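# Carry tube rack through self-closing door to desk

## Task

Move the tube rack from the counter, through the door that swings shut by itself, and set it on the desk. At the end the rack must stand upright with each tube sitting all the way down in a hole, and the door must be closed. The rack and the tubes must never touch the floor. One robot or both may be used. Finish by releasing the rack and backing the robots away, with no robot toppled or left leaning.

## Robot and tools

ROBOTS. r1 and r2 are identical Hello Robot Stretch 4 units, each about 1.6 m tall. Each has an omni-wheel base whose rim lies within 0.23 m of its centre, a lift on a vertical mast, an arm that telescopes straight ahead, a wrist with yaw, pitch and roll joints, and a two-finger gripper. Each carries four cameras: <name>_head_camera (pinhole), <name>_head_left_camera and <name>_head_right_camera (fisheye), and <name>_wrist_camera. A calibration table gives each camera's intrinsics and its transform from its own robot's base frame. Camera poses also depend on joint readings, so wrist-camera geometry can be off by more than the calibration error.

FRAMES. Every robot reports in its own frames. The base frame sits on the floor under the base centre, with x ahead, y to the left and z up. hand_pose is given in that frame and marks a point between the open fingertips; the printed value can be inaccurate. The odometry frame is the base frame as it was at the scene's start. base_odometry integrates wheel rotation, so slipping shows up as travel. Heading grows to the left and wraps within -3.142..3.142. Where the two robots are relative to each other can only be judged from images, lidar_m and wrist_depth_mm.

execute_actions. Arguments: "actions", a list holding one action or nothing (empty means just report), and "cameras", an optional list of camera names or "all". Leaving it out or null gives every camera; [] gives none. An action is an object keyed "r1" and/or "r2". Under each key:
- "base": exactly one relative move, counted from where the base last measured itself. translate_m is metres, forward positive, -2 to 2. strafe_m is metres sideways, left positive, -2 to 2. rotate_rad is radians of turning in place, counter-clockwise seen from above positive, -3.2 to 3.2.
- "joints": absolute targets by name, any subset. lift_m 0 to 1.2. arm_m 0 to 0.55 (extension). wrist_yaw_rad -1.134 to 4.276: 0 points ahead, positive turns left, 3.14 is stowed, and above 3.4 the arm may obstruct. wrist_pitch_rad -1.117 to 4.259: 0 level, 1.57 pointing down. wrist_roll_rad -1.117 to 4.259: 0 has both fingers level, positive turns clockwise viewed from behind the gripper. gripper_m -0.038 to 0.141 is the fingertip gap in metres; negative values make the fingers press together. Tolerances count as arrived within 0.004 m for lift, arm and gripper, 0.02 rad for yaw and roll, and 0.05 rad for pitch.
- "pace": "slow", "default", "fast" or "max". The base then moves at up to 0.1, 0.3, 0.4 or 0.6 m/s and turns at up to 1, 2, 3 or 4 rad/s. A raised lift (above 0.2) lowers these caps, reaching 0.3 m/s and 1 rad/s at 1.2.
- "contact_limits": {"arm_m": value from 0 (gentlest) to 0.75}. The default is 0.5. It sets how much push stops the arm.
- "end_of_arm": "enable_torque", sent on its own, revives wrist or gripper motors that have switched off.
All motions in an action begin at once. A single action runs for at most 15 s. Joint targets outside a range are clipped, and the result notes it. Any other invalid value or unknown key rejects the whole call. Anything you omit may keep pushing toward its previous target. If a result reports a stop, the remaining calls in that same reply are skipped.

wait: {"seconds": 0 to 10}. It commands nothing and returns state and images. zoom_image: {"camera": name, "region": [x0, y0, x1, y1]} in pixels from the top-left corner, at most 504x504, and only for cameras with full images in the latest result. finished_scene: {"scene": current scene number}. It ends the scene for good and reports success. Replying without any tool call ends the run.

RESULTS. base_status and joint_status give done, off_target (resting short of target and possibly still pushing), contact_stop_at_<key>, limit_stop_at_<name>, time_out or torque_fault. After a stop the old target is dropped. After a contact_stop the part goes slack: a lift may sink and wheels may roll. limit_stop_at_tilt means a lean over 6 degrees, with lift, arm and wheels slack. limit_stop_at_own_body means a joint neared the robot itself; move it away. This is likely when pitch is below -0.2 with roll below -0.4 or above 4. on_its_own covers things not commanded; "held at" there is the held target, not the position. lidar_m is 12 distances in metres, in 30-degree sectors starting straight ahead and going counter-clockwise (4th left, 7th behind, 10th right). "-" means nothing seen or closer than 0.25 m. It sees from about 0.15 m up, so tabletops count, and it misses glass, thin legs and much behind the robot. wrist_depth_mm is a 7x7 grid, in mm from 100 to 2000, read from the top left. turned_by_wheels vs turned_by_imu: a gap over about 0.1 rad suggests a collision or slip, and heading error is roughly their difference. base_tilt is in degrees, forward and right positive, with a fixed offset of up to 1.5. motor_effort is percent of maximum, positive toward higher joint values, with the peak in brackets; it is noisy. For wheel_0, wheel_1 and wheel_2, positive turns the base right.

GRIPPING. Close to a gap below the object's width. Going lower squeezes harder and pulls the object inward; opening pushes it back out. Neither the gripper reading nor done proves a hold; a firm grip shows as a change in gripper effort. Fingertips stuck on a surface below need the lift raised. To unfold at the start, send lift_m 0.4 with wrist_yaw_rad 0.

AVOID. Never let robots press together: once bases touch, even millimetres more is severe, and no state line reports it. Two robots' travel can differ by about 3 cm per metre, which strains a shared load and can tip a robot. Moving or turning with over 1 kg held and arm_m above 0.2 risks tipping, especially at fast or max; so do steady pushes with a high gripper. A level gripper holding over about 2 kg, or a gripper jammed against something, causes torque_fault, after which the motor goes limp until re-enabled. Avoid drops, slams, hard hits and strong pushes. Loose items may occasionally be nudged by outside forces. The robots keep holding their last command while you compose a reply.

Each tool is called after "Emit:" as name(argument=value, ...), one argument or row to a line, values as JSON.

## Session

Emit:
execute_actions(
  actions=[],
)

Scene clock: 0.00 s.
r1.base_odometry: x=+0.000 y=+0.000 heading=+0.000 (m, m, rad; r1's odometry frame)
r1.turned_by_wheels: +0.000 (rad since the last result)
r1.turned_by_imu: +0.000 (rad since the last result)
r1.base_tilt: forward=+0.0 right=-0.2 (deg)
r1.lidar_m: 3.13 2.18 1.81 1.66 0.95 0.81 0.83 0.95 1.69 2.16 2.52 1.80
r1.base_status: not commanded
r1.joint_positions: lift_m=+0.182 arm_m=+0.000 wrist_yaw_rad=+3.139 wrist_pitch_rad=-0.006 wrist_roll_rad=-0.014 gripper_m=+0.057
r1.joint_status: not commanded
r1.motor_effort: lift_m=+21 arm_m=-1 wrist_yaw_rad=-1 wrist_pitch_rad=-7 wrist_roll_rad=-1 gripper_m=-3 wheel_0=+0 wheel_1=+1 wheel_2=+0 (%)
r1.hand_pose: x=-0.1171 y=+0.0881 z=+0.3619 quat_wxyz=(+0.001, +0.003, -0.007, +1.000) (m; r1's base frame)
r1.wrist_depth_mm: - 141 991 946 878 831 798 / - 125 196 946 891 831 788 / - 118 156 960 891 842 798 / - 134 197 946 878 842 798 / 211 1060 1008 931 878 842 788 / 1160 1098 211 960 199 831 798 / 917 946 931 145 854 809 778
r2.base_odometry: x=+0.000 y=+0.000 heading=+0.000 (m, m, rad; r2's odometry frame)
r2.turned_by_wheels: +0.000 (rad since the last result)
r2.turned_by_imu: +0.000 (rad since the last result)
r2.base_tilt: forward=+0.6 right=+0.0 (deg)
r2.lidar_m: 2.56 1.81 2.80 2.20 1.86 1.84 2.11 1.91 1.15 1.30 2.15 2.15
r2.base_status: not commanded
r2.joint_positions: lift_m=+0.248 arm_m=+0.000 wrist_yaw_rad=+3.156 wrist_pitch_rad=+0.004 wrist_roll_rad=-0.012 gripper_m=+0.057
r2.joint_status: not commanded
r2.motor_effort: lift_m=+21 arm_m=+0 wrist_yaw_rad=-1 wrist_pitch_rad=-6 wrist_roll_rad=+1 gripper_m=-3 wheel_0=+0 wheel_1=+0 wheel_2=-1 (%)
r2.hand_pose: x=-0.1188 y=+0.0834 z=+0.4249 quat_wxyz=(-0.007, -0.002, -0.006, +1.000) (m; r2's base frame)
r2.wrist_depth_mm: - 131 - - - 1708 1464 / - 117 161 - - 1708 1499 / - 125 173 - - 1708 1499 / 133 134 - - - 1756 1537 / 1708 1921 - - 1983 1708 1537 / 1182 1397 195 1255 1118 1255 1205 / 891 946 1008 - 976 878 904
pictures: r1_head_camera, r1_head_left_camera, r1_head_right_camera, r1_wrist_camera, r2_head_camera, r2_head_left_camera, r2_head_right_camera, r2_wrist_camera
Images, in order (width x height): r1_head_camera 420x560, r1_head_left_camera 420x672, r1_head_right_camera 420x672, r1_wrist_camera 616x392, r2_head_camera 420x560, r2_head_left_camera 420x672, r2_head_right_camera 420x672, r2_wrist_camera 616x392.

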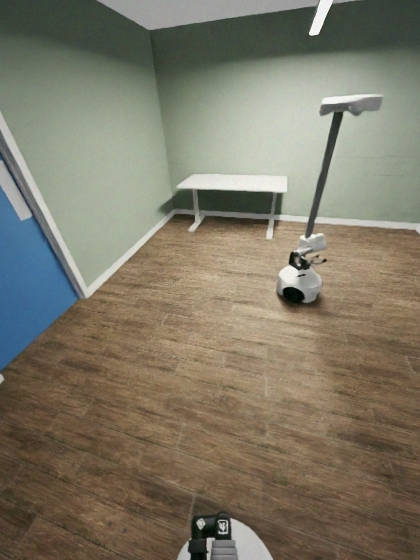

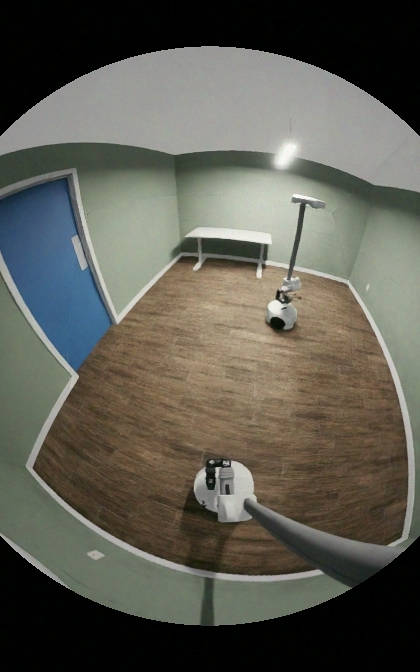

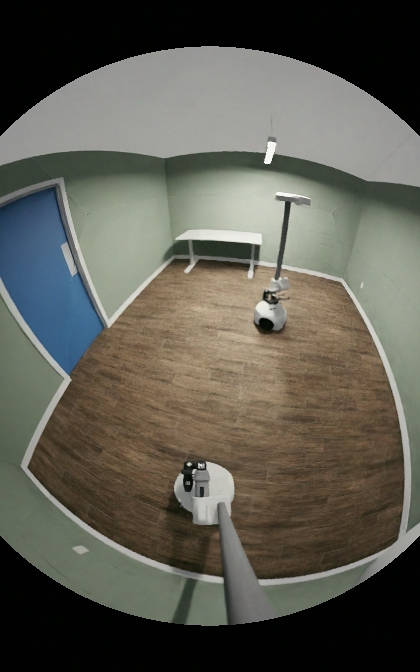

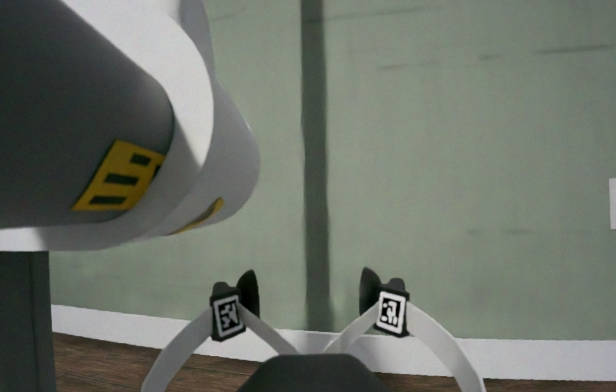

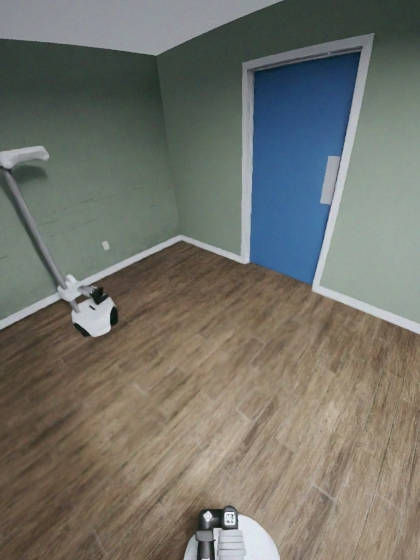

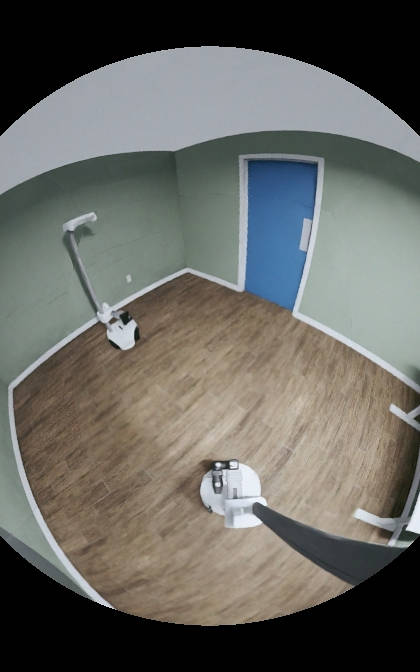

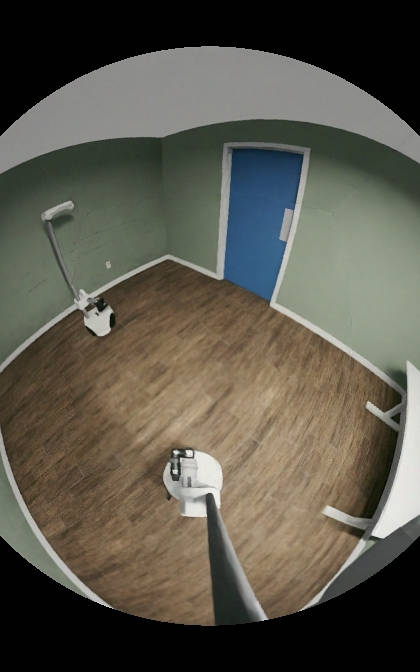

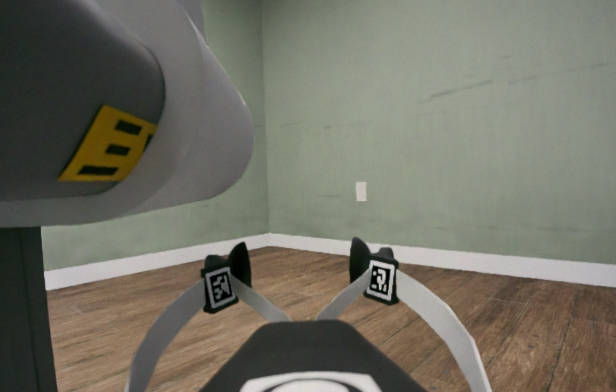

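Emit:
zoom_image(
  camera="r2_head_camera",
  region=[160, 20, 420, 340],
)

Emit:
zoom_image(
  camera="r1_head_camera",
  region=[0, 100, 300, 420],
)

Region (160, 20, 420, 340) of r2_head_camera's 420x560 image, scaled by 1.575, with more detail than that image has; it fills the left 410 columns of this view, and the rest is white.

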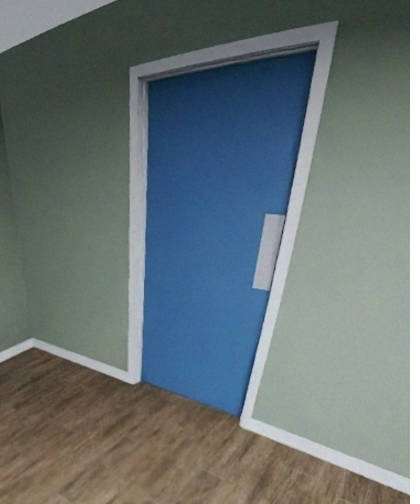

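Region (0, 100, 300, 420) of r1_head_camera's 420x560 image, scaled by 1.575, with more detail than that image has; it fills the left 472 columns of this view, and the rest is white.

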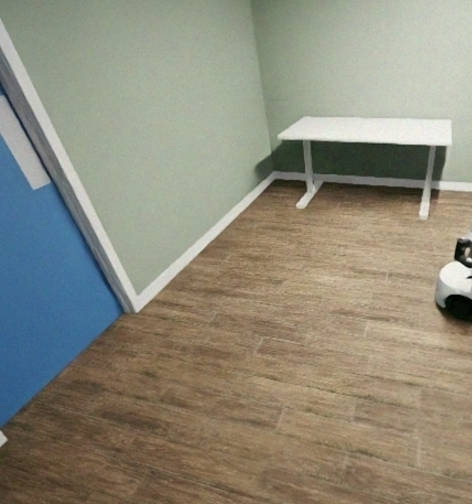

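Emit:
zoom_image(
  camera="r1_head_camera",
  region=[240, 70, 420, 320],
)

Emit:
zoom_image(
  camera="r1_head_left_camera",
  region=[150, 430, 330, 580],
)

Region (240, 70, 420, 320) of r1_head_camera's 420x560 image, scaled by 2.016, with more detail than that image has; it fills the left 363 columns of this view, and the rest is white.

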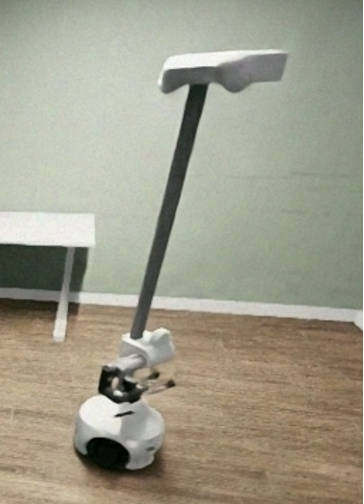

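Region (150, 430, 330, 580) of r1_head_left_camera's 420x672 image, scaled by 2.800, with more detail than that image has.

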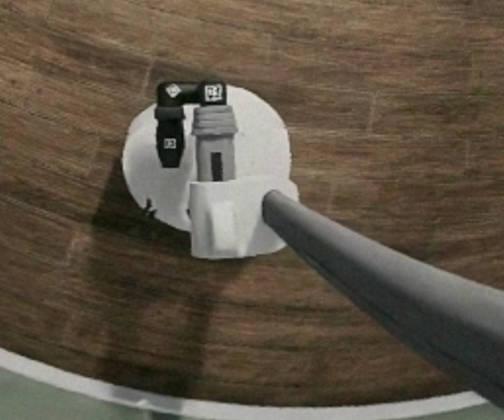

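Emit:
zoom_image(
  camera="r2_head_camera",
  region=[0, 130, 160, 350],
)

Region (0, 130, 160, 350) of r2_head_camera's 420x560 image, scaled by 2.291, with more detail than that image has; it fills the left 367 columns of this view, and the rest is white.

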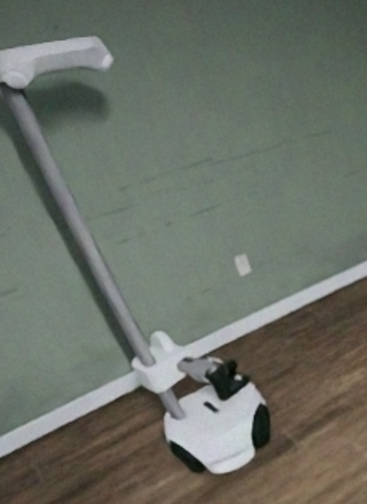

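Emit:
execute_actions(
  actions=[
    {"r1": {"base": {"translate_m": 1.55}, "pace": "max"}, "r2": {"base": {"rotate_rad": -0.744}, "pace": "default"}},
  ],
  cameras=["r1_head_left_camera", "r2_head_camera"],
)

Scene clock: 70.83 s.
r1.base_odometry: x=+1.550 y=+0.000 heading=+0.000 (m, m, rad; r1's odometry frame)
r1.turned_by_wheels: +0.000 (rad since the last result)
r1.turned_by_imu: -0.004 (rad since the last result)
r1.base_tilt: forward=+0.1 right=-0.1 (deg)
r1.lidar_m: 1.64 1.62 1.39 1.39 1.75 2.32 2.32 2.71 2.58 0.69 0.68 1.63
r1.base_status: done
r1.joint_positions: lift_m=+0.182 arm_m=+0.000 wrist_yaw_rad=+3.139 wrist_pitch_rad=-0.006 wrist_roll_rad=-0.014 gripper_m=+0.057
r1.joint_status: not commanded
r1.motor_effort: lift_m=+21(21) arm_m=-1(1) wrist_yaw_rad=-1(0) wrist_pitch_rad=-7(8) wrist_roll_rad=-1(1) gripper_m=-2(3) wheel_0=-1(8) wheel_1=+0(9) wheel_2=+1(14) (%)
r1.hand_pose: x=-0.1171 y=+0.0881 z=+0.3619 quat_wxyz=(+0.001, +0.003, -0.007, +1.000) (m; r1's base frame)
r1.wrist_depth_mm: - 141 - - - - - / - 125 196 - - - - / - 118 156 - - - - / - 134 198 - - - - / 210 - - - - - - / 1182 1430 211 1430 198 1336 1281 / 904 931 946 145 931 854 904
r2.base_odometry: x=+0.000 y=+0.000 heading=-0.743 (m, m, rad; r2's odometry frame)
r2.turned_by_wheels: -0.743 (rad since the last result)
r2.turned_by_imu: -0.730 (rad since the last result)
r2.base_tilt: forward=+0.6 right=-0.1 (deg)
r2.lidar_m: 2.15 0.69 0.78 2.84 2.60 1.91 1.84 1.90 1.98 1.15 1.16 1.65
r2.base_status: done
r2.joint_positions: lift_m=+0.248 arm_m=+0.000 wrist_yaw_rad=+3.156 wrist_pitch_rad=+0.004 wrist_roll_rad=-0.012 gripper_m=+0.057
r2.joint_status: not commanded
r2.motor_effort: lift_m=+21(21) arm_m=+0(1) wrist_yaw_rad=-1(1) wrist_pitch_rad=-6(6) wrist_roll_rad=+0(1) gripper_m=-3(3) wheel_0=+2(7) wheel_1=+3(9) wheel_2=+1(7) (%)
r2.hand_pose: x=-0.1188 y=+0.0834 z=+0.4249 quat_wxyz=(-0.007, -0.002, -0.006, +1.000) (m; r2's base frame)
r2.wrist_depth_mm: - 131 1921 1921 1921 1983 1983 / - 117 161 1983 1921 1983 1921 / - 125 172 1983 1863 1983 1983 / 133 134 1921 - 1983 1983 1983 / 1983 1983 1983 1983 1983 1983 1983 / 1160 1397 195 1255 1118 1281 1229 / 891 946 1008 - 976 878 904
pictures: r1_head_left_camera, r2_head_camera
Images, in order (width x height): r1_head_left_camera 420x672, r2_head_camera 420x560.

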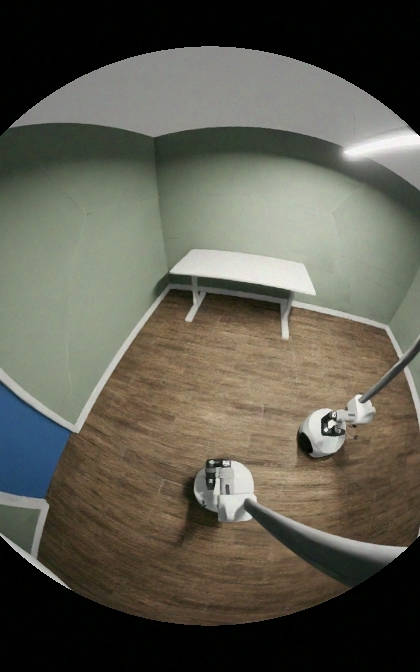

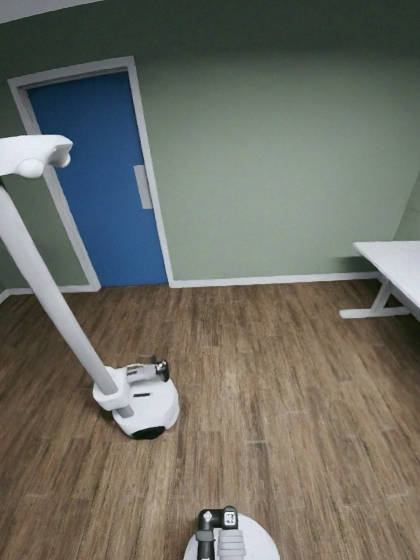

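Emit:
execute_actions(
  actions=[
    {"r1": {"base": {"strafe_m": 1.12}, "pace": "max"}, "r2": {"base": {"strafe_m": 0.85}, "pace": "fast"}},
  ],
  cameras=["r1_head_left_camera", "r2_head_camera"],
)

Scene clock: 76.63 s.
r1.base_odometry: x=+1.550 y=+1.120 heading=+0.000 (m, m, rad; r1's odometry frame)
r1.turned_by_wheels: +0.000 (rad since the last result)
r1.turned_by_imu: +0.005 (rad since the last result)
r1.base_tilt: forward=+0.2 right=-0.3 (deg)
r1.lidar_m: 0.68 0.37 0.39 0.38 0.46 0.76 2.02 2.36 1.62 1.63 2.24 1.96
r1.base_status: done
r1.joint_positions: lift_m=+0.182 arm_m=+0.000 wrist_yaw_rad=+3.139 wrist_pitch_rad=-0.006 wrist_roll_rad=-0.014 gripper_m=+0.057
r1.joint_status: not commanded
r1.motor_effort: lift_m=+21(21) arm_m=-1(1) wrist_yaw_rad=+0(1) wrist_pitch_rad=-8(8) wrist_roll_rad=-1(1) gripper_m=-4(4) wheel_0=+1(11) wheel_1=-2(14) wheel_2=+0(2) (%)
r1.hand_pose: x=-0.1171 y=+0.0881 z=+0.3619 quat_wxyz=(+0.001, +0.003, -0.007, +1.000) (m; r1's base frame)
r1.wrist_depth_mm: - 141 - - - 976 668 / - 125 196 - - 1042 668 / - 118 156 - - 1078 661 / - 134 198 - - 1098 676 / 210 - - - - 1118 676 / 1182 1499 212 1464 198 1060 676 / 891 917 931 145 931 778 676
r2.base_odometry: x=+0.575 y=+0.626 heading=-0.744 (m, m, rad; r2's odometry frame)
r2.turned_by_wheels: +0.000 (rad since the last result)
r2.turned_by_imu: +0.004 (rad since the last result)
r2.base_tilt: forward=+0.6 right=+0.0 (deg)
r2.lidar_m: 1.62 2.26 2.07 1.99 2.09 1.93 1.82 1.90 2.62 1.98 2.09 2.23
r2.base_status: done
r2.joint_positions: lift_m=+0.248 arm_m=+0.000 wrist_yaw_rad=+3.156 wrist_pitch_rad=+0.004 wrist_roll_rad=-0.012 gripper_m=+0.057
r2.joint_status: not commanded
r2.motor_effort: lift_m=+21(21) arm_m=+0(0) wrist_yaw_rad=-1(1) wrist_pitch_rad=-6(7) wrist_roll_rad=+0(1) gripper_m=-3(3) wheel_0=+1(12) wheel_1=-2(14) wheel_2=-1(2) (%)
r2.hand_pose: x=-0.1188 y=+0.0834 z=+0.4249 quat_wxyz=(-0.007, -0.002, -0.006, +1.000) (m; r2's base frame)
r2.wrist_depth_mm: - 131 1921 1921 1863 1863 1921 / - 117 161 1921 1921 1921 1921 / - 125 172 1983 1921 1921 1983 / 133 134 1921 1921 1921 - 1983 / 1983 1921 1921 1921 1921 1983 1983 / 1182 1430 195 1255 1118 1255 1205 / 878 946 1025 - 976 878 891
pictures: r1_head_left_camera, r2_head_camera
Images, in order (width x height): r1_head_left_camera 420x672, r2_head_camera 420x560.

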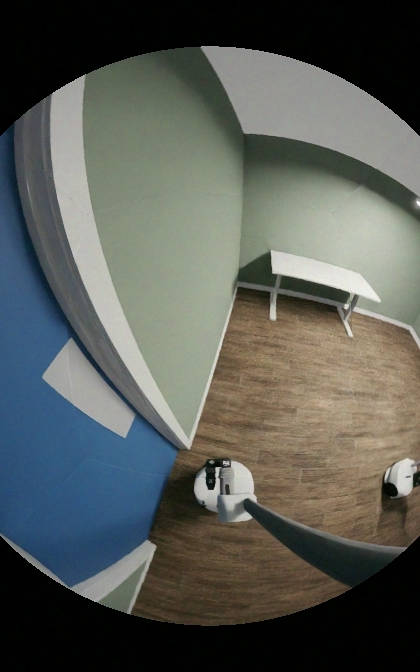

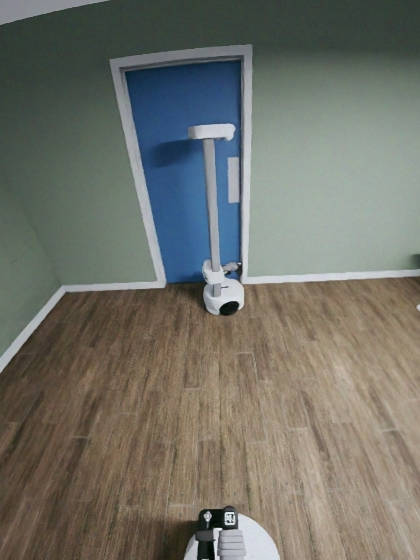

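Emit:
zoom_image(
  camera="r1_head_left_camera",
  region=[120, 400, 300, 580],
)

Region (120, 400, 300, 580) of r1_head_left_camera's 420x672 image, scaled by 2.800, with more detail than that image has.

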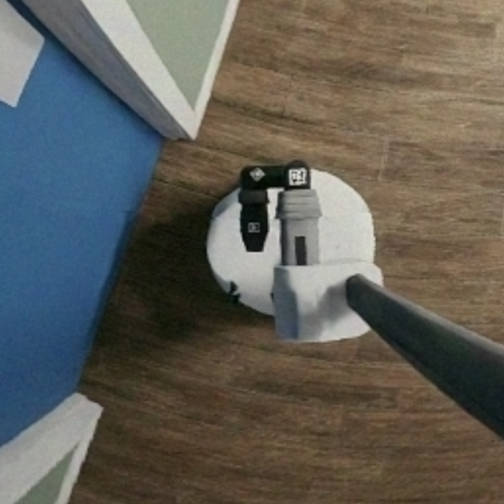

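Emit:
execute_actions(
  actions=[
    {"r1": {"base": {"strafe_m": 0.15}, "pace": "default"}, "r2": {"base": {"translate_m": 0.25}, "pace": "max"}},
  ],
  cameras=["r1_head_left_camera"],
)

Scene clock: 86.03 s.
r1.base_odometry: x=+1.550 y=+1.270 heading=+0.000 (m, m, rad; r1's odometry frame)
r1.turned_by_wheels: +0.000 (rad since the last result)
r1.turned_by_imu: +0.002 (rad since the last result)
r1.base_tilt: forward=+0.3 right=-0.3 (deg)
r1.lidar_m: 0.36 0.30 0.25 0.25 0.30 0.55 2.00 2.31 1.49 1.51 2.30 2.01
r1.base_status: done
r1.joint_positions: lift_m=+0.182 arm_m=+0.000 wrist_yaw_rad=+3.139 wrist_pitch_rad=-0.006 wrist_roll_rad=-0.014 gripper_m=+0.057
r1.joint_status: not commanded
r1.motor_effort: lift_m=+21(21) arm_m=-1(1) wrist_yaw_rad=+2(0) wrist_pitch_rad=-8(8) wrist_roll_rad=+0(1) gripper_m=-3(4) wheel_0=+0(8) wheel_1=+0(9) wheel_2=+0(1) (%)
r1.hand_pose: x=-0.1171 y=+0.0881 z=+0.3619 quat_wxyz=(+0.001, +0.003, -0.007, +1.000) (m; r1's base frame)
r1.wrist_depth_mm: - 141 - - - 654 379 / - 125 196 - - 668 392 / - 118 156 - - 661 397 / - 134 197 - - 654 384 / 210 - - - 1921 668 392 / 1182 1499 212 1464 200 654 407 / 917 931 946 145 917 569 399
r2.base_odometry: x=+0.759 y=+0.457 heading=-0.743 (m, m, rad; r2's odometry frame)
r2.turned_by_wheels: +0.000 (rad since the last result)
r2.turned_by_imu: +0.000 (rad since the last result)
r2.base_tilt: forward=+0.5 right=+0.0 (deg)
r2.lidar_m: 1.52 2.02 2.04 1.97 2.09 2.16 2.05 2.16 2.87 1.99 2.06 1.97
r2.base_status: done
r2.joint_positions: lift_m=+0.248 arm_m=+0.000 wrist_yaw_rad=+3.156 wrist_pitch_rad=+0.004 wrist_roll_rad=-0.012 gripper_m=+0.057
r2.joint_status: not commanded
r2.motor_effort: lift_m=+21(21) arm_m=+0(0) wrist_yaw_rad=-1(1) wrist_pitch_rad=-6(6) wrist_roll_rad=+1(1) gripper_m=-5(5) wheel_0=-1(8) wheel_1=+1(7) wheel_2=+0(13) (%)
r2.hand_pose: x=-0.1188 y=+0.0834 z=+0.4249 quat_wxyz=(-0.007, -0.002, -0.006, +1.000) (m; r2's base frame)
r2.wrist_depth_mm: - 131 - - - - - / - 117 161 - - - - / - 125 172 - - - - / 133 134 - - - - - / - - - - - - - / 1182 1397 196 1255 1118 1255 1229 / 891 946 1008 - 976 878 904
pictures: r1_head_left_camera
Images, in order (width x height): r1_head_left_camera 420x672.

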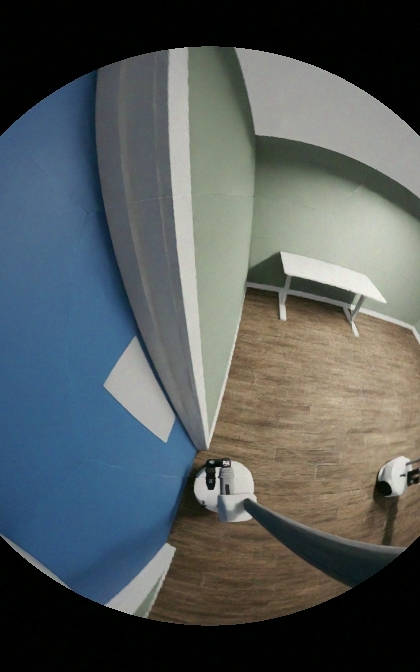

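Emit:
execute_actions(
  actions=[
    {"r1": {"base": {"strafe_m": 0.3}, "pace": "slow"}, "r2": {"base": {"translate_m": 0.55}, "joints": {"lift_m": 0.4, "wrist_yaw_rad": 0}, "pace": "default"}},
  ],
  cameras=["r1_head_left_camera", "r2_head_camera"],
)

Scene clock: 92.43 s.
r1.base_odometry: x=+1.550 y=+1.570 heading=+0.000 (m, m, rad; r1's odometry frame)
r1.turned_by_wheels: +0.000 (rad since the last result)
r1.turned_by_imu: +0.000 (rad since the last result)
r1.base_tilt: forward=+0.1 right=-0.3 (deg)
r1.lidar_m: 0.31 0.31 0.25 - 0.25 0.26 0.51 2.20 1.27 1.01 2.49 0.29
r1.base_status: done
r1.joint_positions: lift_m=+0.182 arm_m=+0.000 wrist_yaw_rad=+3.139 wrist_pitch_rad=-0.006 wrist_roll_rad=-0.014 gripper_m=+0.057
r1.joint_status: not commanded
r1.motor_effort: lift_m=+21(20) arm_m=-1(1) wrist_yaw_rad=+0(1) wrist_pitch_rad=-7(8) wrist_roll_rad=-1(1) gripper_m=-3(4) wheel_0=-8(18) wheel_1=+11(16) wheel_2=+1(5) (%)
r1.hand_pose: x=-0.1171 y=+0.0881 z=+0.3619 quat_wxyz=(+0.001, +0.003, -0.007, +1.000) (m; r1's base frame)
r1.wrist_depth_mm: - 141 - 683 349 211 - / - 125 196 683 355 216 168 / - 118 156 683 359 218 171 / - 134 197 683 366 219 172 / 211 - - 676 366 220 172 / 1160 1464 211 683 198 218 172 / 904 931 946 145 347 193 -
r2.base_odometry: x=+1.164 y=+0.084 heading=-0.743 (m, m, rad; r2's odometry frame)
r2.turned_by_wheels: +0.000 (rad since the last result)
r2.turned_by_imu: -0.001 (rad since the last result)
r2.base_tilt: forward=+0.5 right=+0.0 (deg)
r2.lidar_m: 1.26 1.52 1.98 1.96 2.09 2.73 2.62 2.76 2.05 1.97 1.96 1.42
r2.base_status: done
r2.joint_positions: lift_m=+0.400 arm_m=+0.000 wrist_yaw_rad=+0.001 wrist_pitch_rad=+0.004 wrist_roll_rad=-0.012 gripper_m=+0.057
r2.joint_status: all done
r2.motor_effort: lift_m=+24(25) arm_m=+1(0) wrist_yaw_rad=-3(9) wrist_pitch_rad=-6(6) wrist_roll_rad=+1(1) gripper_m=-8(3) wheel_0=+2(6) wheel_1=+3(9) wheel_2=+0(11) (%)
r2.hand_pose: x=+0.4594 y=-0.0873 z=+0.5769 quat_wxyz=(+1.000, -0.006, +0.002, +0.000) (m; r2's base frame)
r2.wrist_depth_mm: 1118 1281 1366 1537 1138 1160 1160 / 1098 1281 1336 1499 1160 1160 1182 / 1138 1281 1366 1537 1160 1182 1182 / 1138 1255 1336 1576 1182 1182 1182 / 1138 1281 1078 1537 1182 1182 1205 / 1138 1255 195 1182 1160 1205 1205 / 1138 1205 1118 - 1160 1138 1138
pictures: r1_head_left_camera, r2_head_camera
Images, in order (width x height): r1_head_left_camera 420x672, r2_head_camera 420x560.

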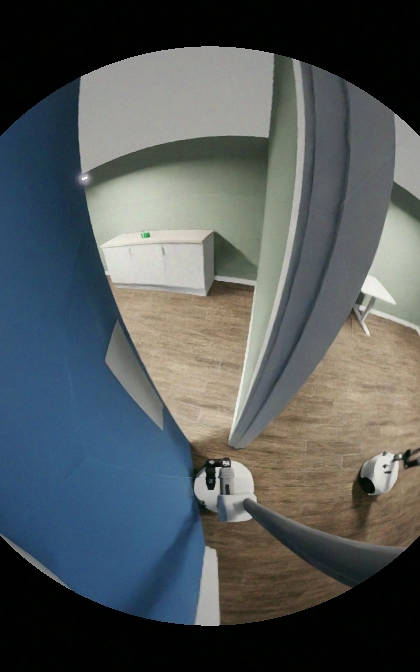

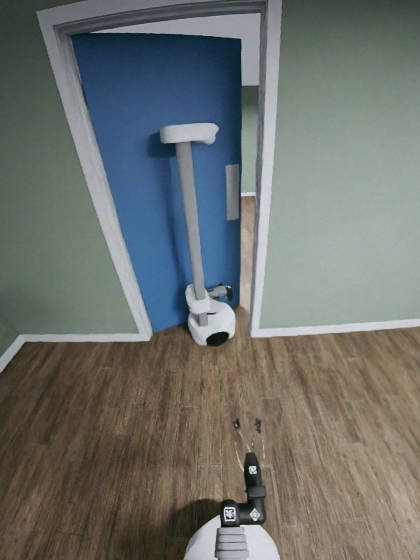

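Emit:
execute_actions(
  actions=[
    {"r1": {"base": {"strafe_m": 0.8}, "joints": {"wrist_yaw_rad": 3.33, "gripper_m": 0.01}, "pace": "default"}, "r2": {"base": {"translate_m": 0.6}, "pace": "default"}},
  ],
  cameras=["r1_head_left_camera", "r1_head_camera", "r2_head_camera"],
)

Scene clock: 104.17 s.
r1.base_odometry: x=+1.550 y=+2.370 heading=+0.000 (m, m, rad; r1's odometry frame)
r1.turned_by_wheels: +0.000 (rad since the last result)
r1.turned_by_imu: +0.047 (rad since the last result)
r1.base_tilt: forward=+0.1 right=-0.3 (deg)
r1.lidar_m: 2.46 2.98 3.91 3.08 0.25 1.80 0.25 0.28 0.58 1.21 0.89 1.58
r1.base_status: done
r1.joint_positions: lift_m=+0.182 arm_m=+0.000 wrist_yaw_rad=+3.330 wrist_pitch_rad=-0.006 wrist_roll_rad=-0.014 gripper_m=+0.010
r1.joint_status: all done
r1.motor_effort: lift_m=+21(21) arm_m=-1(0) wrist_yaw_rad=+0(7) wrist_pitch_rad=-8(7) wrist_roll_rad=-1(1) gripper_m=-4(7) wheel_0=-3(20) wheel_1=+0(25) wheel_2=+3(8) (%)
r1.hand_pose: x=-0.1286 y=+0.0319 z=+0.3619 quat_wxyz=(-0.094, +0.004, -0.007, +0.996) (m; r1's base frame)
r1.wrist_depth_mm: - - 132 310 277 240 - / - - 118 130 278 240 220 / - - 114 130 279 242 220 / - - 130 179 278 242 219 / 179 210 366 324 277 241 219 / 179 229 377 209 259 240 217 / 179 216 366 161 271 233 -
r2.base_odometry: x=+1.606 y=-0.321 heading=-0.743 (m, m, rad; r2's odometry frame)
r2.turned_by_wheels: +0.000 (rad since the last result)
r2.turned_by_imu: -0.001 (rad since the last result)
r2.base_tilt: forward=+0.5 right=-0.2 (deg)
r2.lidar_m: 1.44 1.00 1.11 1.97 2.05 2.83 3.27 3.33 2.07 1.99 1.14 0.83
r2.base_status: done
r2.joint_positions: lift_m=+0.400 arm_m=+0.000 wrist_yaw_rad=+0.000 wrist_pitch_rad=+0.004 wrist_roll_rad=-0.012 gripper_m=+0.057
r2.joint_status: not commanded
r2.motor_effort: lift_m=+24(24) arm_m=+0(0) wrist_yaw_rad=-2(2) wrist_pitch_rad=-6(7) wrist_roll_rad=+2(1) gripper_m=-6(3) wheel_0=+2(5) wheel_1=+3(9) wheel_2=+1(9) (%)
r2.hand_pose: x=+0.4594 y=-0.0873 z=+0.5769 quat_wxyz=(+1.000, -0.006, +0.002, +0.000) (m; r2's base frame)
r2.wrist_depth_mm: 960 1229 - - 569 559 564 / 960 1255 - - 585 559 569 / 960 1229 - - 597 569 569 / 960 1205 - - 603 569 574 / 946 1205 1430 - 559 574 580 / 946 1229 195 1661 564 574 585 / 917 1118 1255 - 569 585 585
pictures: r1_head_camera, r1_head_left_camera, r2_head_camera
Images, in order (width x height): r1_head_camera 420x560, r1_head_left_camera 420x672, r2_head_camera 420x560.

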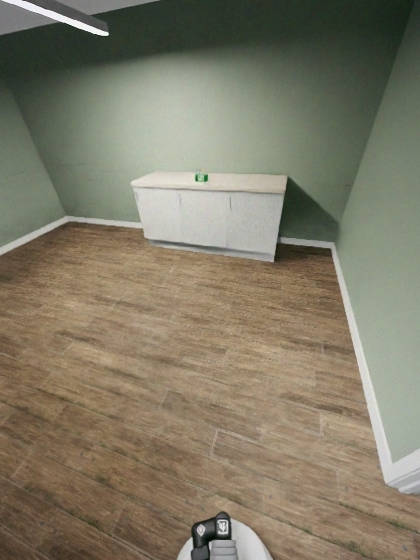

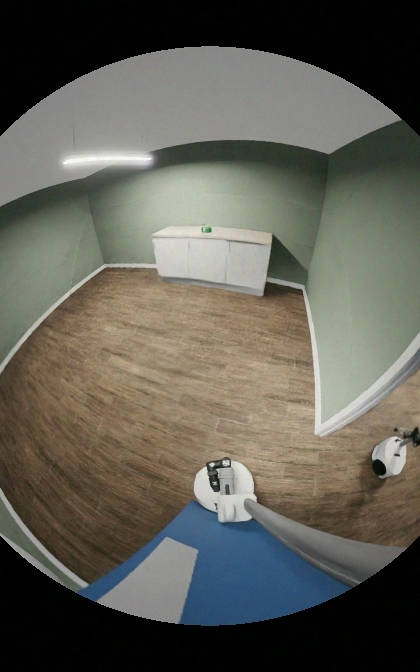

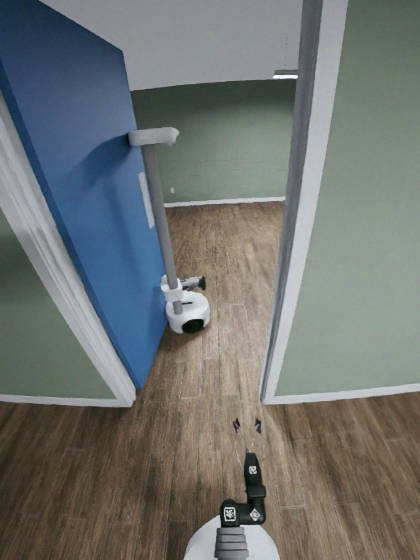

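Emit:
zoom_image(
  camera="r1_head_camera",
  region=[120, 150, 300, 270],
)

Emit:
zoom_image(
  camera="r1_head_camera",
  region=[180, 160, 225, 195],
)

Emit:
zoom_image(
  camera="r1_head_left_camera",
  region=[120, 400, 340, 620],
)

Region (120, 150, 300, 270) of r1_head_camera's 420x560 image, scaled by 2.800, with more detail than that image has.

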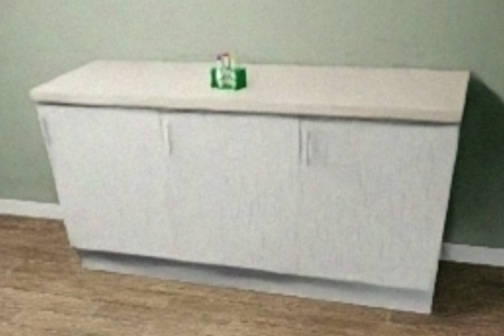

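Region (180, 160, 225, 195) of r1_head_camera's 420x560 image, scaled by 11.200, with more detail than that image has.

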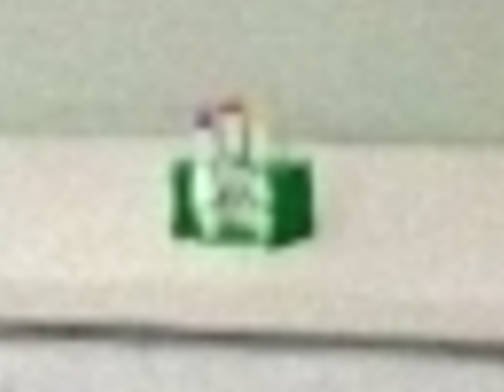

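Region (120, 400, 340, 620) of r1_head_left_camera's 420x672 image, scaled by 2.291, with more detail than that image has.

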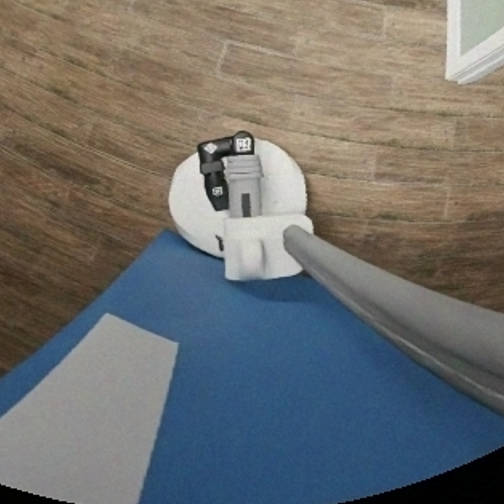

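Emit:
execute_actions(
  actions=[
    {"r1": {"base": {"translate_m": -0.15}, "pace": "default"}, "r2": {"base": {"strafe_m": 0.1}, "pace": "default"}},
  ],
  cameras=["r1_head_left_camera", "r2_head_camera"],
)

Scene clock: 150.50 s.
r1.base_odometry: x=+1.400 y=+2.370 heading=+0.000 (m, m, rad; r1's odometry frame)
r1.turned_by_wheels: +0.000 (rad since the last result)
r1.turned_by_imu: +0.002 (rad since the last result)
r1.base_tilt: forward=+0.3 right=-0.3 (deg)
r1.lidar_m: 2.59 3.16 3.96 2.81 0.25 0.25 0.25 0.25 0.40 1.17 0.94 1.48
r1.base_status: done
r1.joint_positions: lift_m=+0.182 arm_m=+0.000 wrist_yaw_rad=+3.330 wrist_pitch_rad=-0.006 wrist_roll_rad=-0.014 gripper_m=+0.010
r1.joint_status: not commanded
r1.motor_effort: lift_m=+21(21) arm_m=-1(1) wrist_yaw_rad=+0(1) wrist_pitch_rad=-7(7) wrist_roll_rad=+0(1) gripper_m=-7(5) wheel_0=-1(13) wheel_1=-2(12) wheel_2=+2(20) (%)
r1.hand_pose: x=-0.1286 y=+0.0319 z=+0.3619 quat_wxyz=(-0.094, +0.004, -0.007, +0.996) (m; r1's base frame)
r1.wrist_depth_mm: - - 132 309 287 260 242 / - - 118 130 286 263 244 / - - 114 131 287 259 245 / - - 130 179 286 260 244 / 179 210 342 317 287 259 243 / 179 228 345 208 274 259 243 / 178 216 342 161 278 253 241
r2.base_odometry: x=+1.674 y=-0.248 heading=-0.743 (m, m, rad; r2's odometry frame)
r2.turned_by_wheels: +0.000 (rad since the last result)
r2.turned_by_imu: +0.002 (rad since the last result)
r2.base_tilt: forward=+0.6 right=-0.1 (deg)
r2.lidar_m: 1.41 0.95 1.12 1.87 1.93 2.72 3.25 3.36 2.15 2.08 1.10 0.85
r2.base_status: done
r2.joint_positions: lift_m=+0.400 arm_m=+0.000 wrist_yaw_rad=+0.000 wrist_pitch_rad=+0.004 wrist_roll_rad=-0.012 gripper_m=+0.057
r2.joint_status: not commanded
r2.motor_effort: lift_m=+24(24) arm_m=+0(0) wrist_yaw_rad=-2(2) wrist_pitch_rad=-7(7) wrist_roll_rad=+1(1) gripper_m=-2(3) wheel_0=-1(7) wheel_1=+0(9) wheel_2=+0(1) (%)
r2.hand_pose: x=+0.4594 y=-0.0873 z=+0.5769 quat_wxyz=(+1.000, -0.006, +0.002, +0.000) (m; r2's base frame)
r2.wrist_depth_mm: 904 1229 - - - 564 559 / 917 1229 - - - 564 569 / 904 1229 - - - 569 569 / 891 1205 - - - 574 574 / 891 1182 1397 - - 574 580 / 866 1182 195 1618 1464 580 591 / 842 1118 1205 - 1281 574 585
pictures: r1_head_left_camera, r2_head_camera
Images, in order (width x height): r1_head_left_camera 420x672, r2_head_camera 420x560.

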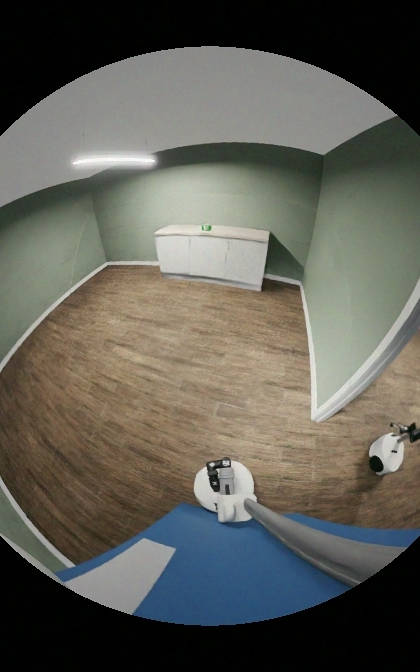

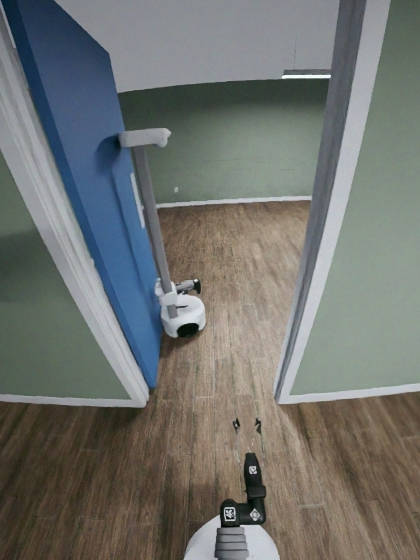

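Emit:
zoom_image(
  camera="r2_head_camera",
  region=[110, 250, 300, 430],
)

Region (110, 250, 300, 430) of r2_head_camera's 420x560 image, scaled by 2.653, with more detail than that image has; it fills the top 477 rows of this view, and the rest is white.

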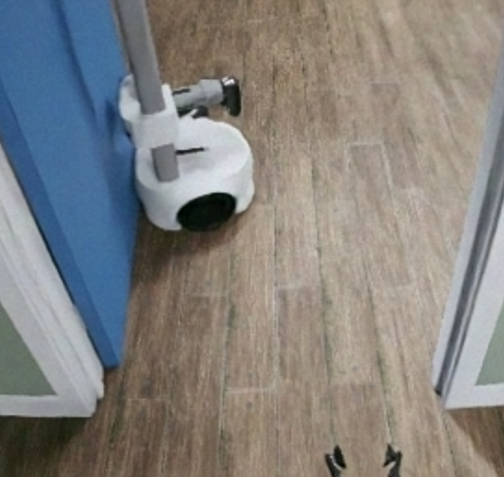

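Emit:
execute_actions(
  actions=[
    {"r1": {"base": {"strafe_m": 0.08}, "pace": "slow"}, "r2": {"base": {"translate_m": 1.06}, "pace": "fast"}},
  ],
  cameras=["r1_head_right_camera", "r2_head_right_camera"],
)

Scene clock: 168.13 s.
r1.base_odometry: x=+1.400 y=+2.450 heading=+0.001 (m, m, rad; r1's odometry frame)
r1.turned_by_wheels: +0.000 (rad since the last result)
r1.turned_by_imu: +0.003 (rad since the last result)
r1.base_tilt: forward=+0.2 right=-0.3 (deg)
r1.lidar_m: 2.64 3.17 3.87 2.79 0.25 0.25 - 0.25 0.36 0.47 0.45 0.42
r1.base_status: done
r1.joint_positions: lift_m=+0.182 arm_m=+0.000 wrist_yaw_rad=+3.330 wrist_pitch_rad=-0.006 wrist_roll_rad=-0.014 gripper_m=+0.010
r1.joint_status: not commanded
r1.motor_effort: lift_m=+21(21) arm_m=-1(1) wrist_yaw_rad=+2(1) wrist_pitch_rad=-7(7) wrist_roll_rad=-1(0) gripper_m=-6(5) wheel_0=-4(7) wheel_1=+3(9) wheel_2=+4(5) (%)
r1.hand_pose: x=-0.1286 y=+0.0319 z=+0.3619 quat_wxyz=(-0.094, +0.004, -0.007, +0.996) (m; r1's base frame)
r1.wrist_depth_mm: - - 132 309 290 264 248 / - - 118 130 290 265 249 / - - 113 131 289 265 248 / - - 131 180 287 265 248 / 178 211 338 315 289 263 247 / 179 228 345 209 277 263 247 / 178 216 336 160 281 256 245
r2.base_odometry: x=+2.455 y=-0.964 heading=-0.742 (m, m, rad; r2's odometry frame)
r2.turned_by_wheels: +0.000 (rad since the last result)
r2.turned_by_imu: -0.004 (rad since the last result)
r2.base_tilt: forward=+0.7 right=-0.2 (deg)
r2.lidar_m: 4.45 0.50 0.55 0.49 0.52 2.72 - 4.48 0.35 0.58 2.32 3.20
r2.base_status: done
r2.joint_positions: lift_m=+0.400 arm_m=+0.000 wrist_yaw_rad=+0.000 wrist_pitch_rad=+0.004 wrist_roll_rad=-0.012 gripper_m=+0.057
r2.joint_status: not commanded
r2.motor_effort: lift_m=+24(24) arm_m=+0(0) wrist_yaw_rad=-2(2) wrist_pitch_rad=-6(6) wrist_roll_rad=+1(1) gripper_m=-5(3) wheel_0=+1(8) wheel_1=+2(6) wheel_2=+1(12) (%)
r2.hand_pose: x=+0.4594 y=-0.0874 z=+0.5769 quat_wxyz=(+1.000, -0.006, +0.002, +0.000) (m; r2's base frame)
r2.wrist_depth_mm: - - - - - - - / - - - - - - - / - - - - - - - / - - - - - - - / - - - - - - - / 1808 1808 195 1576 1430 1618 1576 / 394 1229 1336 - 1281 1160 1160
pictures: r1_head_right_camera, r2_head_right_camera
Images, in order (width x height): r1_head_right_camera 420x672, r2_head_right_camera 420x672.

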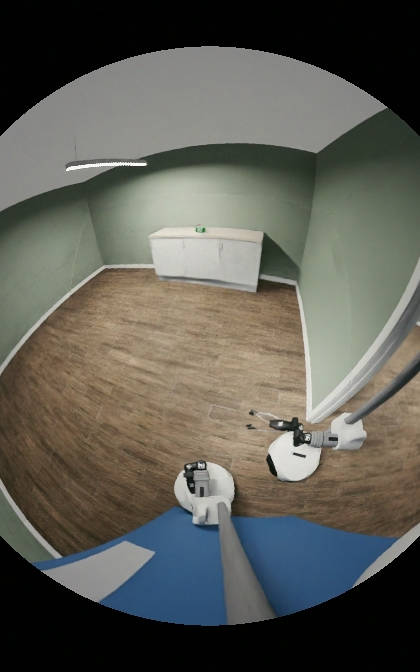

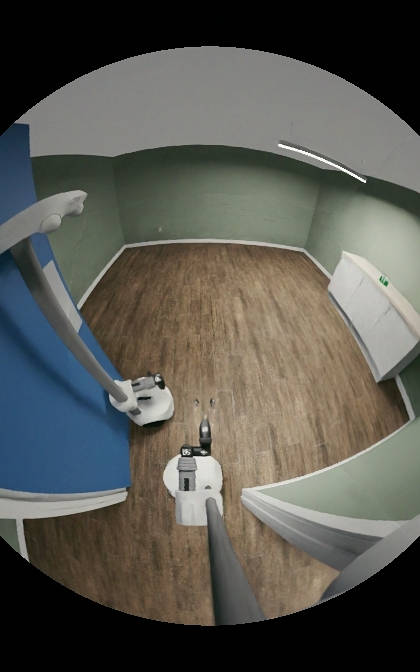

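Emit:
zoom_image(
  camera="r2_head_right_camera",
  region=[350, 250, 420, 310],
)

Region (350, 250, 420, 310) of r2_head_right_camera's 420x672 image, scaled by 7.200, with more detail than that image has; it fills the top 432 rows of this view, and the rest is white.

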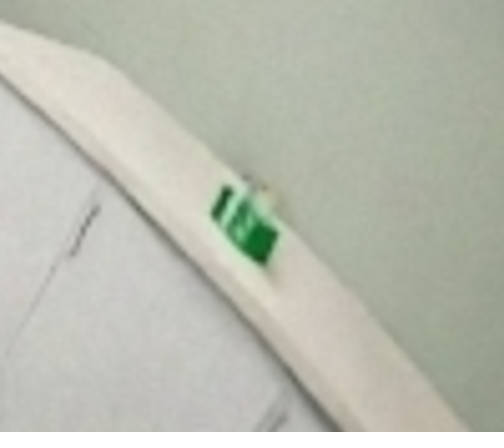

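Emit:
execute_actions(
  actions=[
    {"r2": {"base": {"rotate_rad": -0.875}, "pace": "fast"}},
  ],
  cameras=["r2_head_right_camera"],
)

Scene clock: 184.53 s.
r1.base_odometry: x=+1.400 y=+2.450 heading=+0.001 (m, m, rad; r1's odometry frame)
r1.turned_by_wheels: +0.000 (rad since the last result)
r1.turned_by_imu: +0.001 (rad since the last result)
r1.base_tilt: forward=+0.2 right=-0.1 (deg)
r1.lidar_m: 2.62 3.17 3.87 2.78 0.25 0.25 - 0.25 0.37 0.50 0.48 0.82
r1.base_status: not commanded
r1.joint_positions: lift_m=+0.182 arm_m=+0.000 wrist_yaw_rad=+3.330 wrist_pitch_rad=-0.006 wrist_roll_rad=-0.014 gripper_m=+0.010
r1.joint_status: not commanded
r1.motor_effort: lift_m=+21(21) arm_m=-1(1) wrist_yaw_rad=+0(1) wrist_pitch_rad=-7(7) wrist_roll_rad=-1(1) gripper_m=-5(5) wheel_0=-4(4) wheel_1=+3(3) wheel_2=+4(4) (%)
r1.hand_pose: x=-0.1286 y=+0.0319 z=+0.3619 quat_wxyz=(-0.094, +0.004, -0.007, +0.996) (m; r1's base frame)
r1.wrist_depth_mm: - - 132 307 289 265 248 / - - 119 130 289 264 248 / - - 114 131 289 264 248 / - - 130 179 289 264 247 / 178 211 340 314 287 263 246 / 179 229 343 208 274 262 246 / 179 217 338 161 283 256 246
r2.base_odometry: x=+2.455 y=-0.964 heading=-1.617 (m, m, rad; r2's odometry frame)
r2.turned_by_wheels: -0.875 (rad since the last result)
r2.turned_by_imu: -0.861 (rad since the last result)
r2.base_tilt: forward=+0.7 right=+0.0 (deg)
r2.lidar_m: 2.48 4.48 0.53 0.49 0.51 0.49 0.60 3.32 4.27 0.43 0.37 2.34
r2.base_status: done
r2.joint_positions: lift_m=+0.400 arm_m=+0.000 wrist_yaw_rad=+0.000 wrist_pitch_rad=+0.004 wrist_roll_rad=-0.012 gripper_m=+0.057
r2.joint_status: not commanded
r2.motor_effort: lift_m=+23(24) arm_m=+0(0) wrist_yaw_rad=-2(2) wrist_pitch_rad=-7(6) wrist_roll_rad=+1(0) gripper_m=+0(3) wheel_0=+0(8) wheel_1=+2(12) wheel_2=-1(8) (%)
r2.hand_pose: x=+0.4594 y=-0.0874 z=+0.5769 quat_wxyz=(+1.000, -0.006, +0.002, +0.000) (m; r2's base frame)
r2.wrist_depth_mm: - - - - - - - / - - - - - - - / - - - - - - - / - - - - - - - / - - - - - - - / 1863 1808 195 1618 1464 1661 1576 / 1281 1205 1336 - 1255 1138 1160
pictures: r2_head_right_camera
Images, in order (width x height): r2_head_right_camera 420x672.

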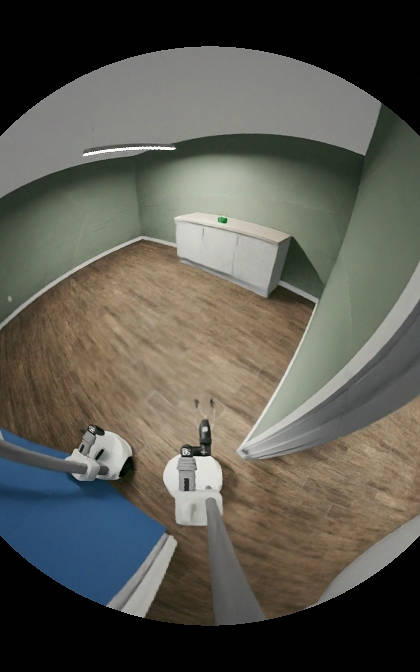

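Emit:
execute_actions(
  actions=[
    {"r2": {"base": {"translate_m": 2.0}, "joints": {"lift_m": 0.88, "gripper_m": 0.14}, "pace": "max"}},
  ],
  cameras=["r2_head_camera", "r2_wrist_camera", "r1_head_camera"],
)

Scene clock: 191.73 s.
r1.base_odometry: x=+1.400 y=+2.450 heading=+0.001 (m, m, rad; r1's odometry frame)
r1.turned_by_wheels: +0.000 (rad since the last result)
r1.turned_by_imu: +0.002 (rad since the last result)
r1.base_tilt: forward=+0.2 right=-0.4 (deg)
r1.lidar_m: 1.81 3.17 3.86 2.72 0.25 0.25 - 0.25 0.36 4.89 1.01 1.66
r1.base_status: not commanded
r1.joint_positions: lift_m=+0.182 arm_m=+0.000 wrist_yaw_rad=+3.330 wrist_pitch_rad=-0.006 wrist_roll_rad=-0.014 gripper_m=+0.010
r1.joint_status: not commanded
r1.motor_effort: lift_m=+21(21) arm_m=-1(1) wrist_yaw_rad=+1(1) wrist_pitch_rad=-7(7) wrist_roll_rad=+0(1) gripper_m=-6(6) wheel_0=-4(4) wheel_1=+3(3) wheel_2=+4(4) (%)
r1.hand_pose: x=-0.1286 y=+0.0319 z=+0.3619 quat_wxyz=(-0.094, +0.004, -0.007, +0.996) (m; r1's base frame)
r1.wrist_depth_mm: - - 132 309 290 264 248 / - - 118 131 290 264 248 / - - 114 131 287 264 248 / - - 130 179 290 264 248 / 179 211 340 317 289 264 248 / 179 228 343 208 276 264 246 / 179 218 340 161 282 256 246
r2.base_odometry: x=+2.363 y=-2.962 heading=-1.617 (m, m, rad; r2's odometry frame)
r2.turned_by_wheels: +0.000 (rad since the last result)
r2.turned_by_imu: -0.008 (rad since the last result)
r2.base_tilt: forward=+0.6 right=-0.2 (deg)
r2.lidar_m: 0.78 1.28 3.18 3.53 3.45 1.84 1.76 1.42 1.39 0.86 0.71 0.70
r2.base_status: done
r2.joint_positions: lift_m=+0.880 arm_m=+0.000 wrist_yaw_rad=+0.000 wrist_pitch_rad=+0.004 wrist_roll_rad=-0.012 gripper_m=+0.140
r2.joint_status: all done
r2.motor_effort: lift_m=+24(28) arm_m=+0(1) wrist_yaw_rad=-1(1) wrist_pitch_rad=-6(6) wrist_roll_rad=+1(2) gripper_m=-2(4) wheel_0=-2(8) wheel_1=+0(8) wheel_2=+2(12) (%)
r2.hand_pose: x=+0.4594 y=-0.0874 z=+1.0569 quat_wxyz=(+1.000, -0.006, +0.002, +0.000) (m; r2's base frame)
r2.wrist_depth_mm: - - 1618 1336 1138 976 866 / - - 1661 1336 1160 991 878 / - - 1661 1366 1160 1008 891 / - - 1661 1397 1182 1025 904 / - - 1042 991 831 683 842 / - 991 759 164 521 484 500 / - 1042 854 - 535 466 407
pictures: r1_head_camera, r2_head_camera, r2_wrist_camera
camera_calibration (this result's frames):
r2_wrist_camera: T_world_to_cam=[[-0.0435066, -0.998688, -0.0270115, -0.0466769], [-0.0439542, 0.0289244, -0.998615, 1.12276], [0.998086, -0.0422591, -0.0451549, -0.185726], [0, 0, 0, 1]] pos_world=[0.23269, -0.0869396, 1.11156]
Images, in order (width x height): r1_head_camera 420x560, r2_head_camera 420x560, r2_wrist_camera 616x392.

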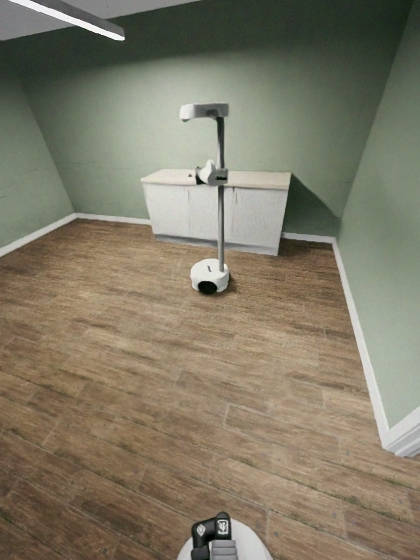

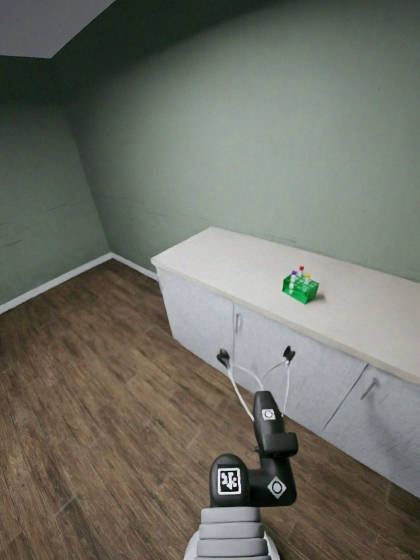

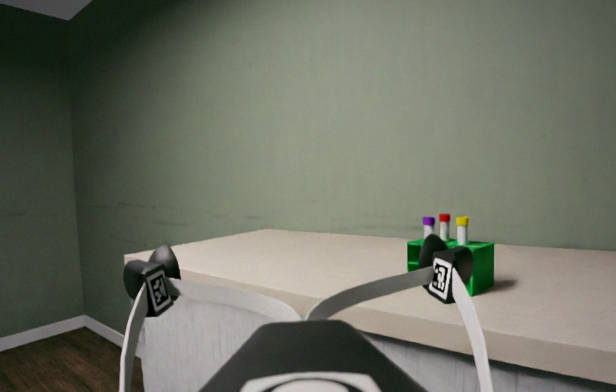

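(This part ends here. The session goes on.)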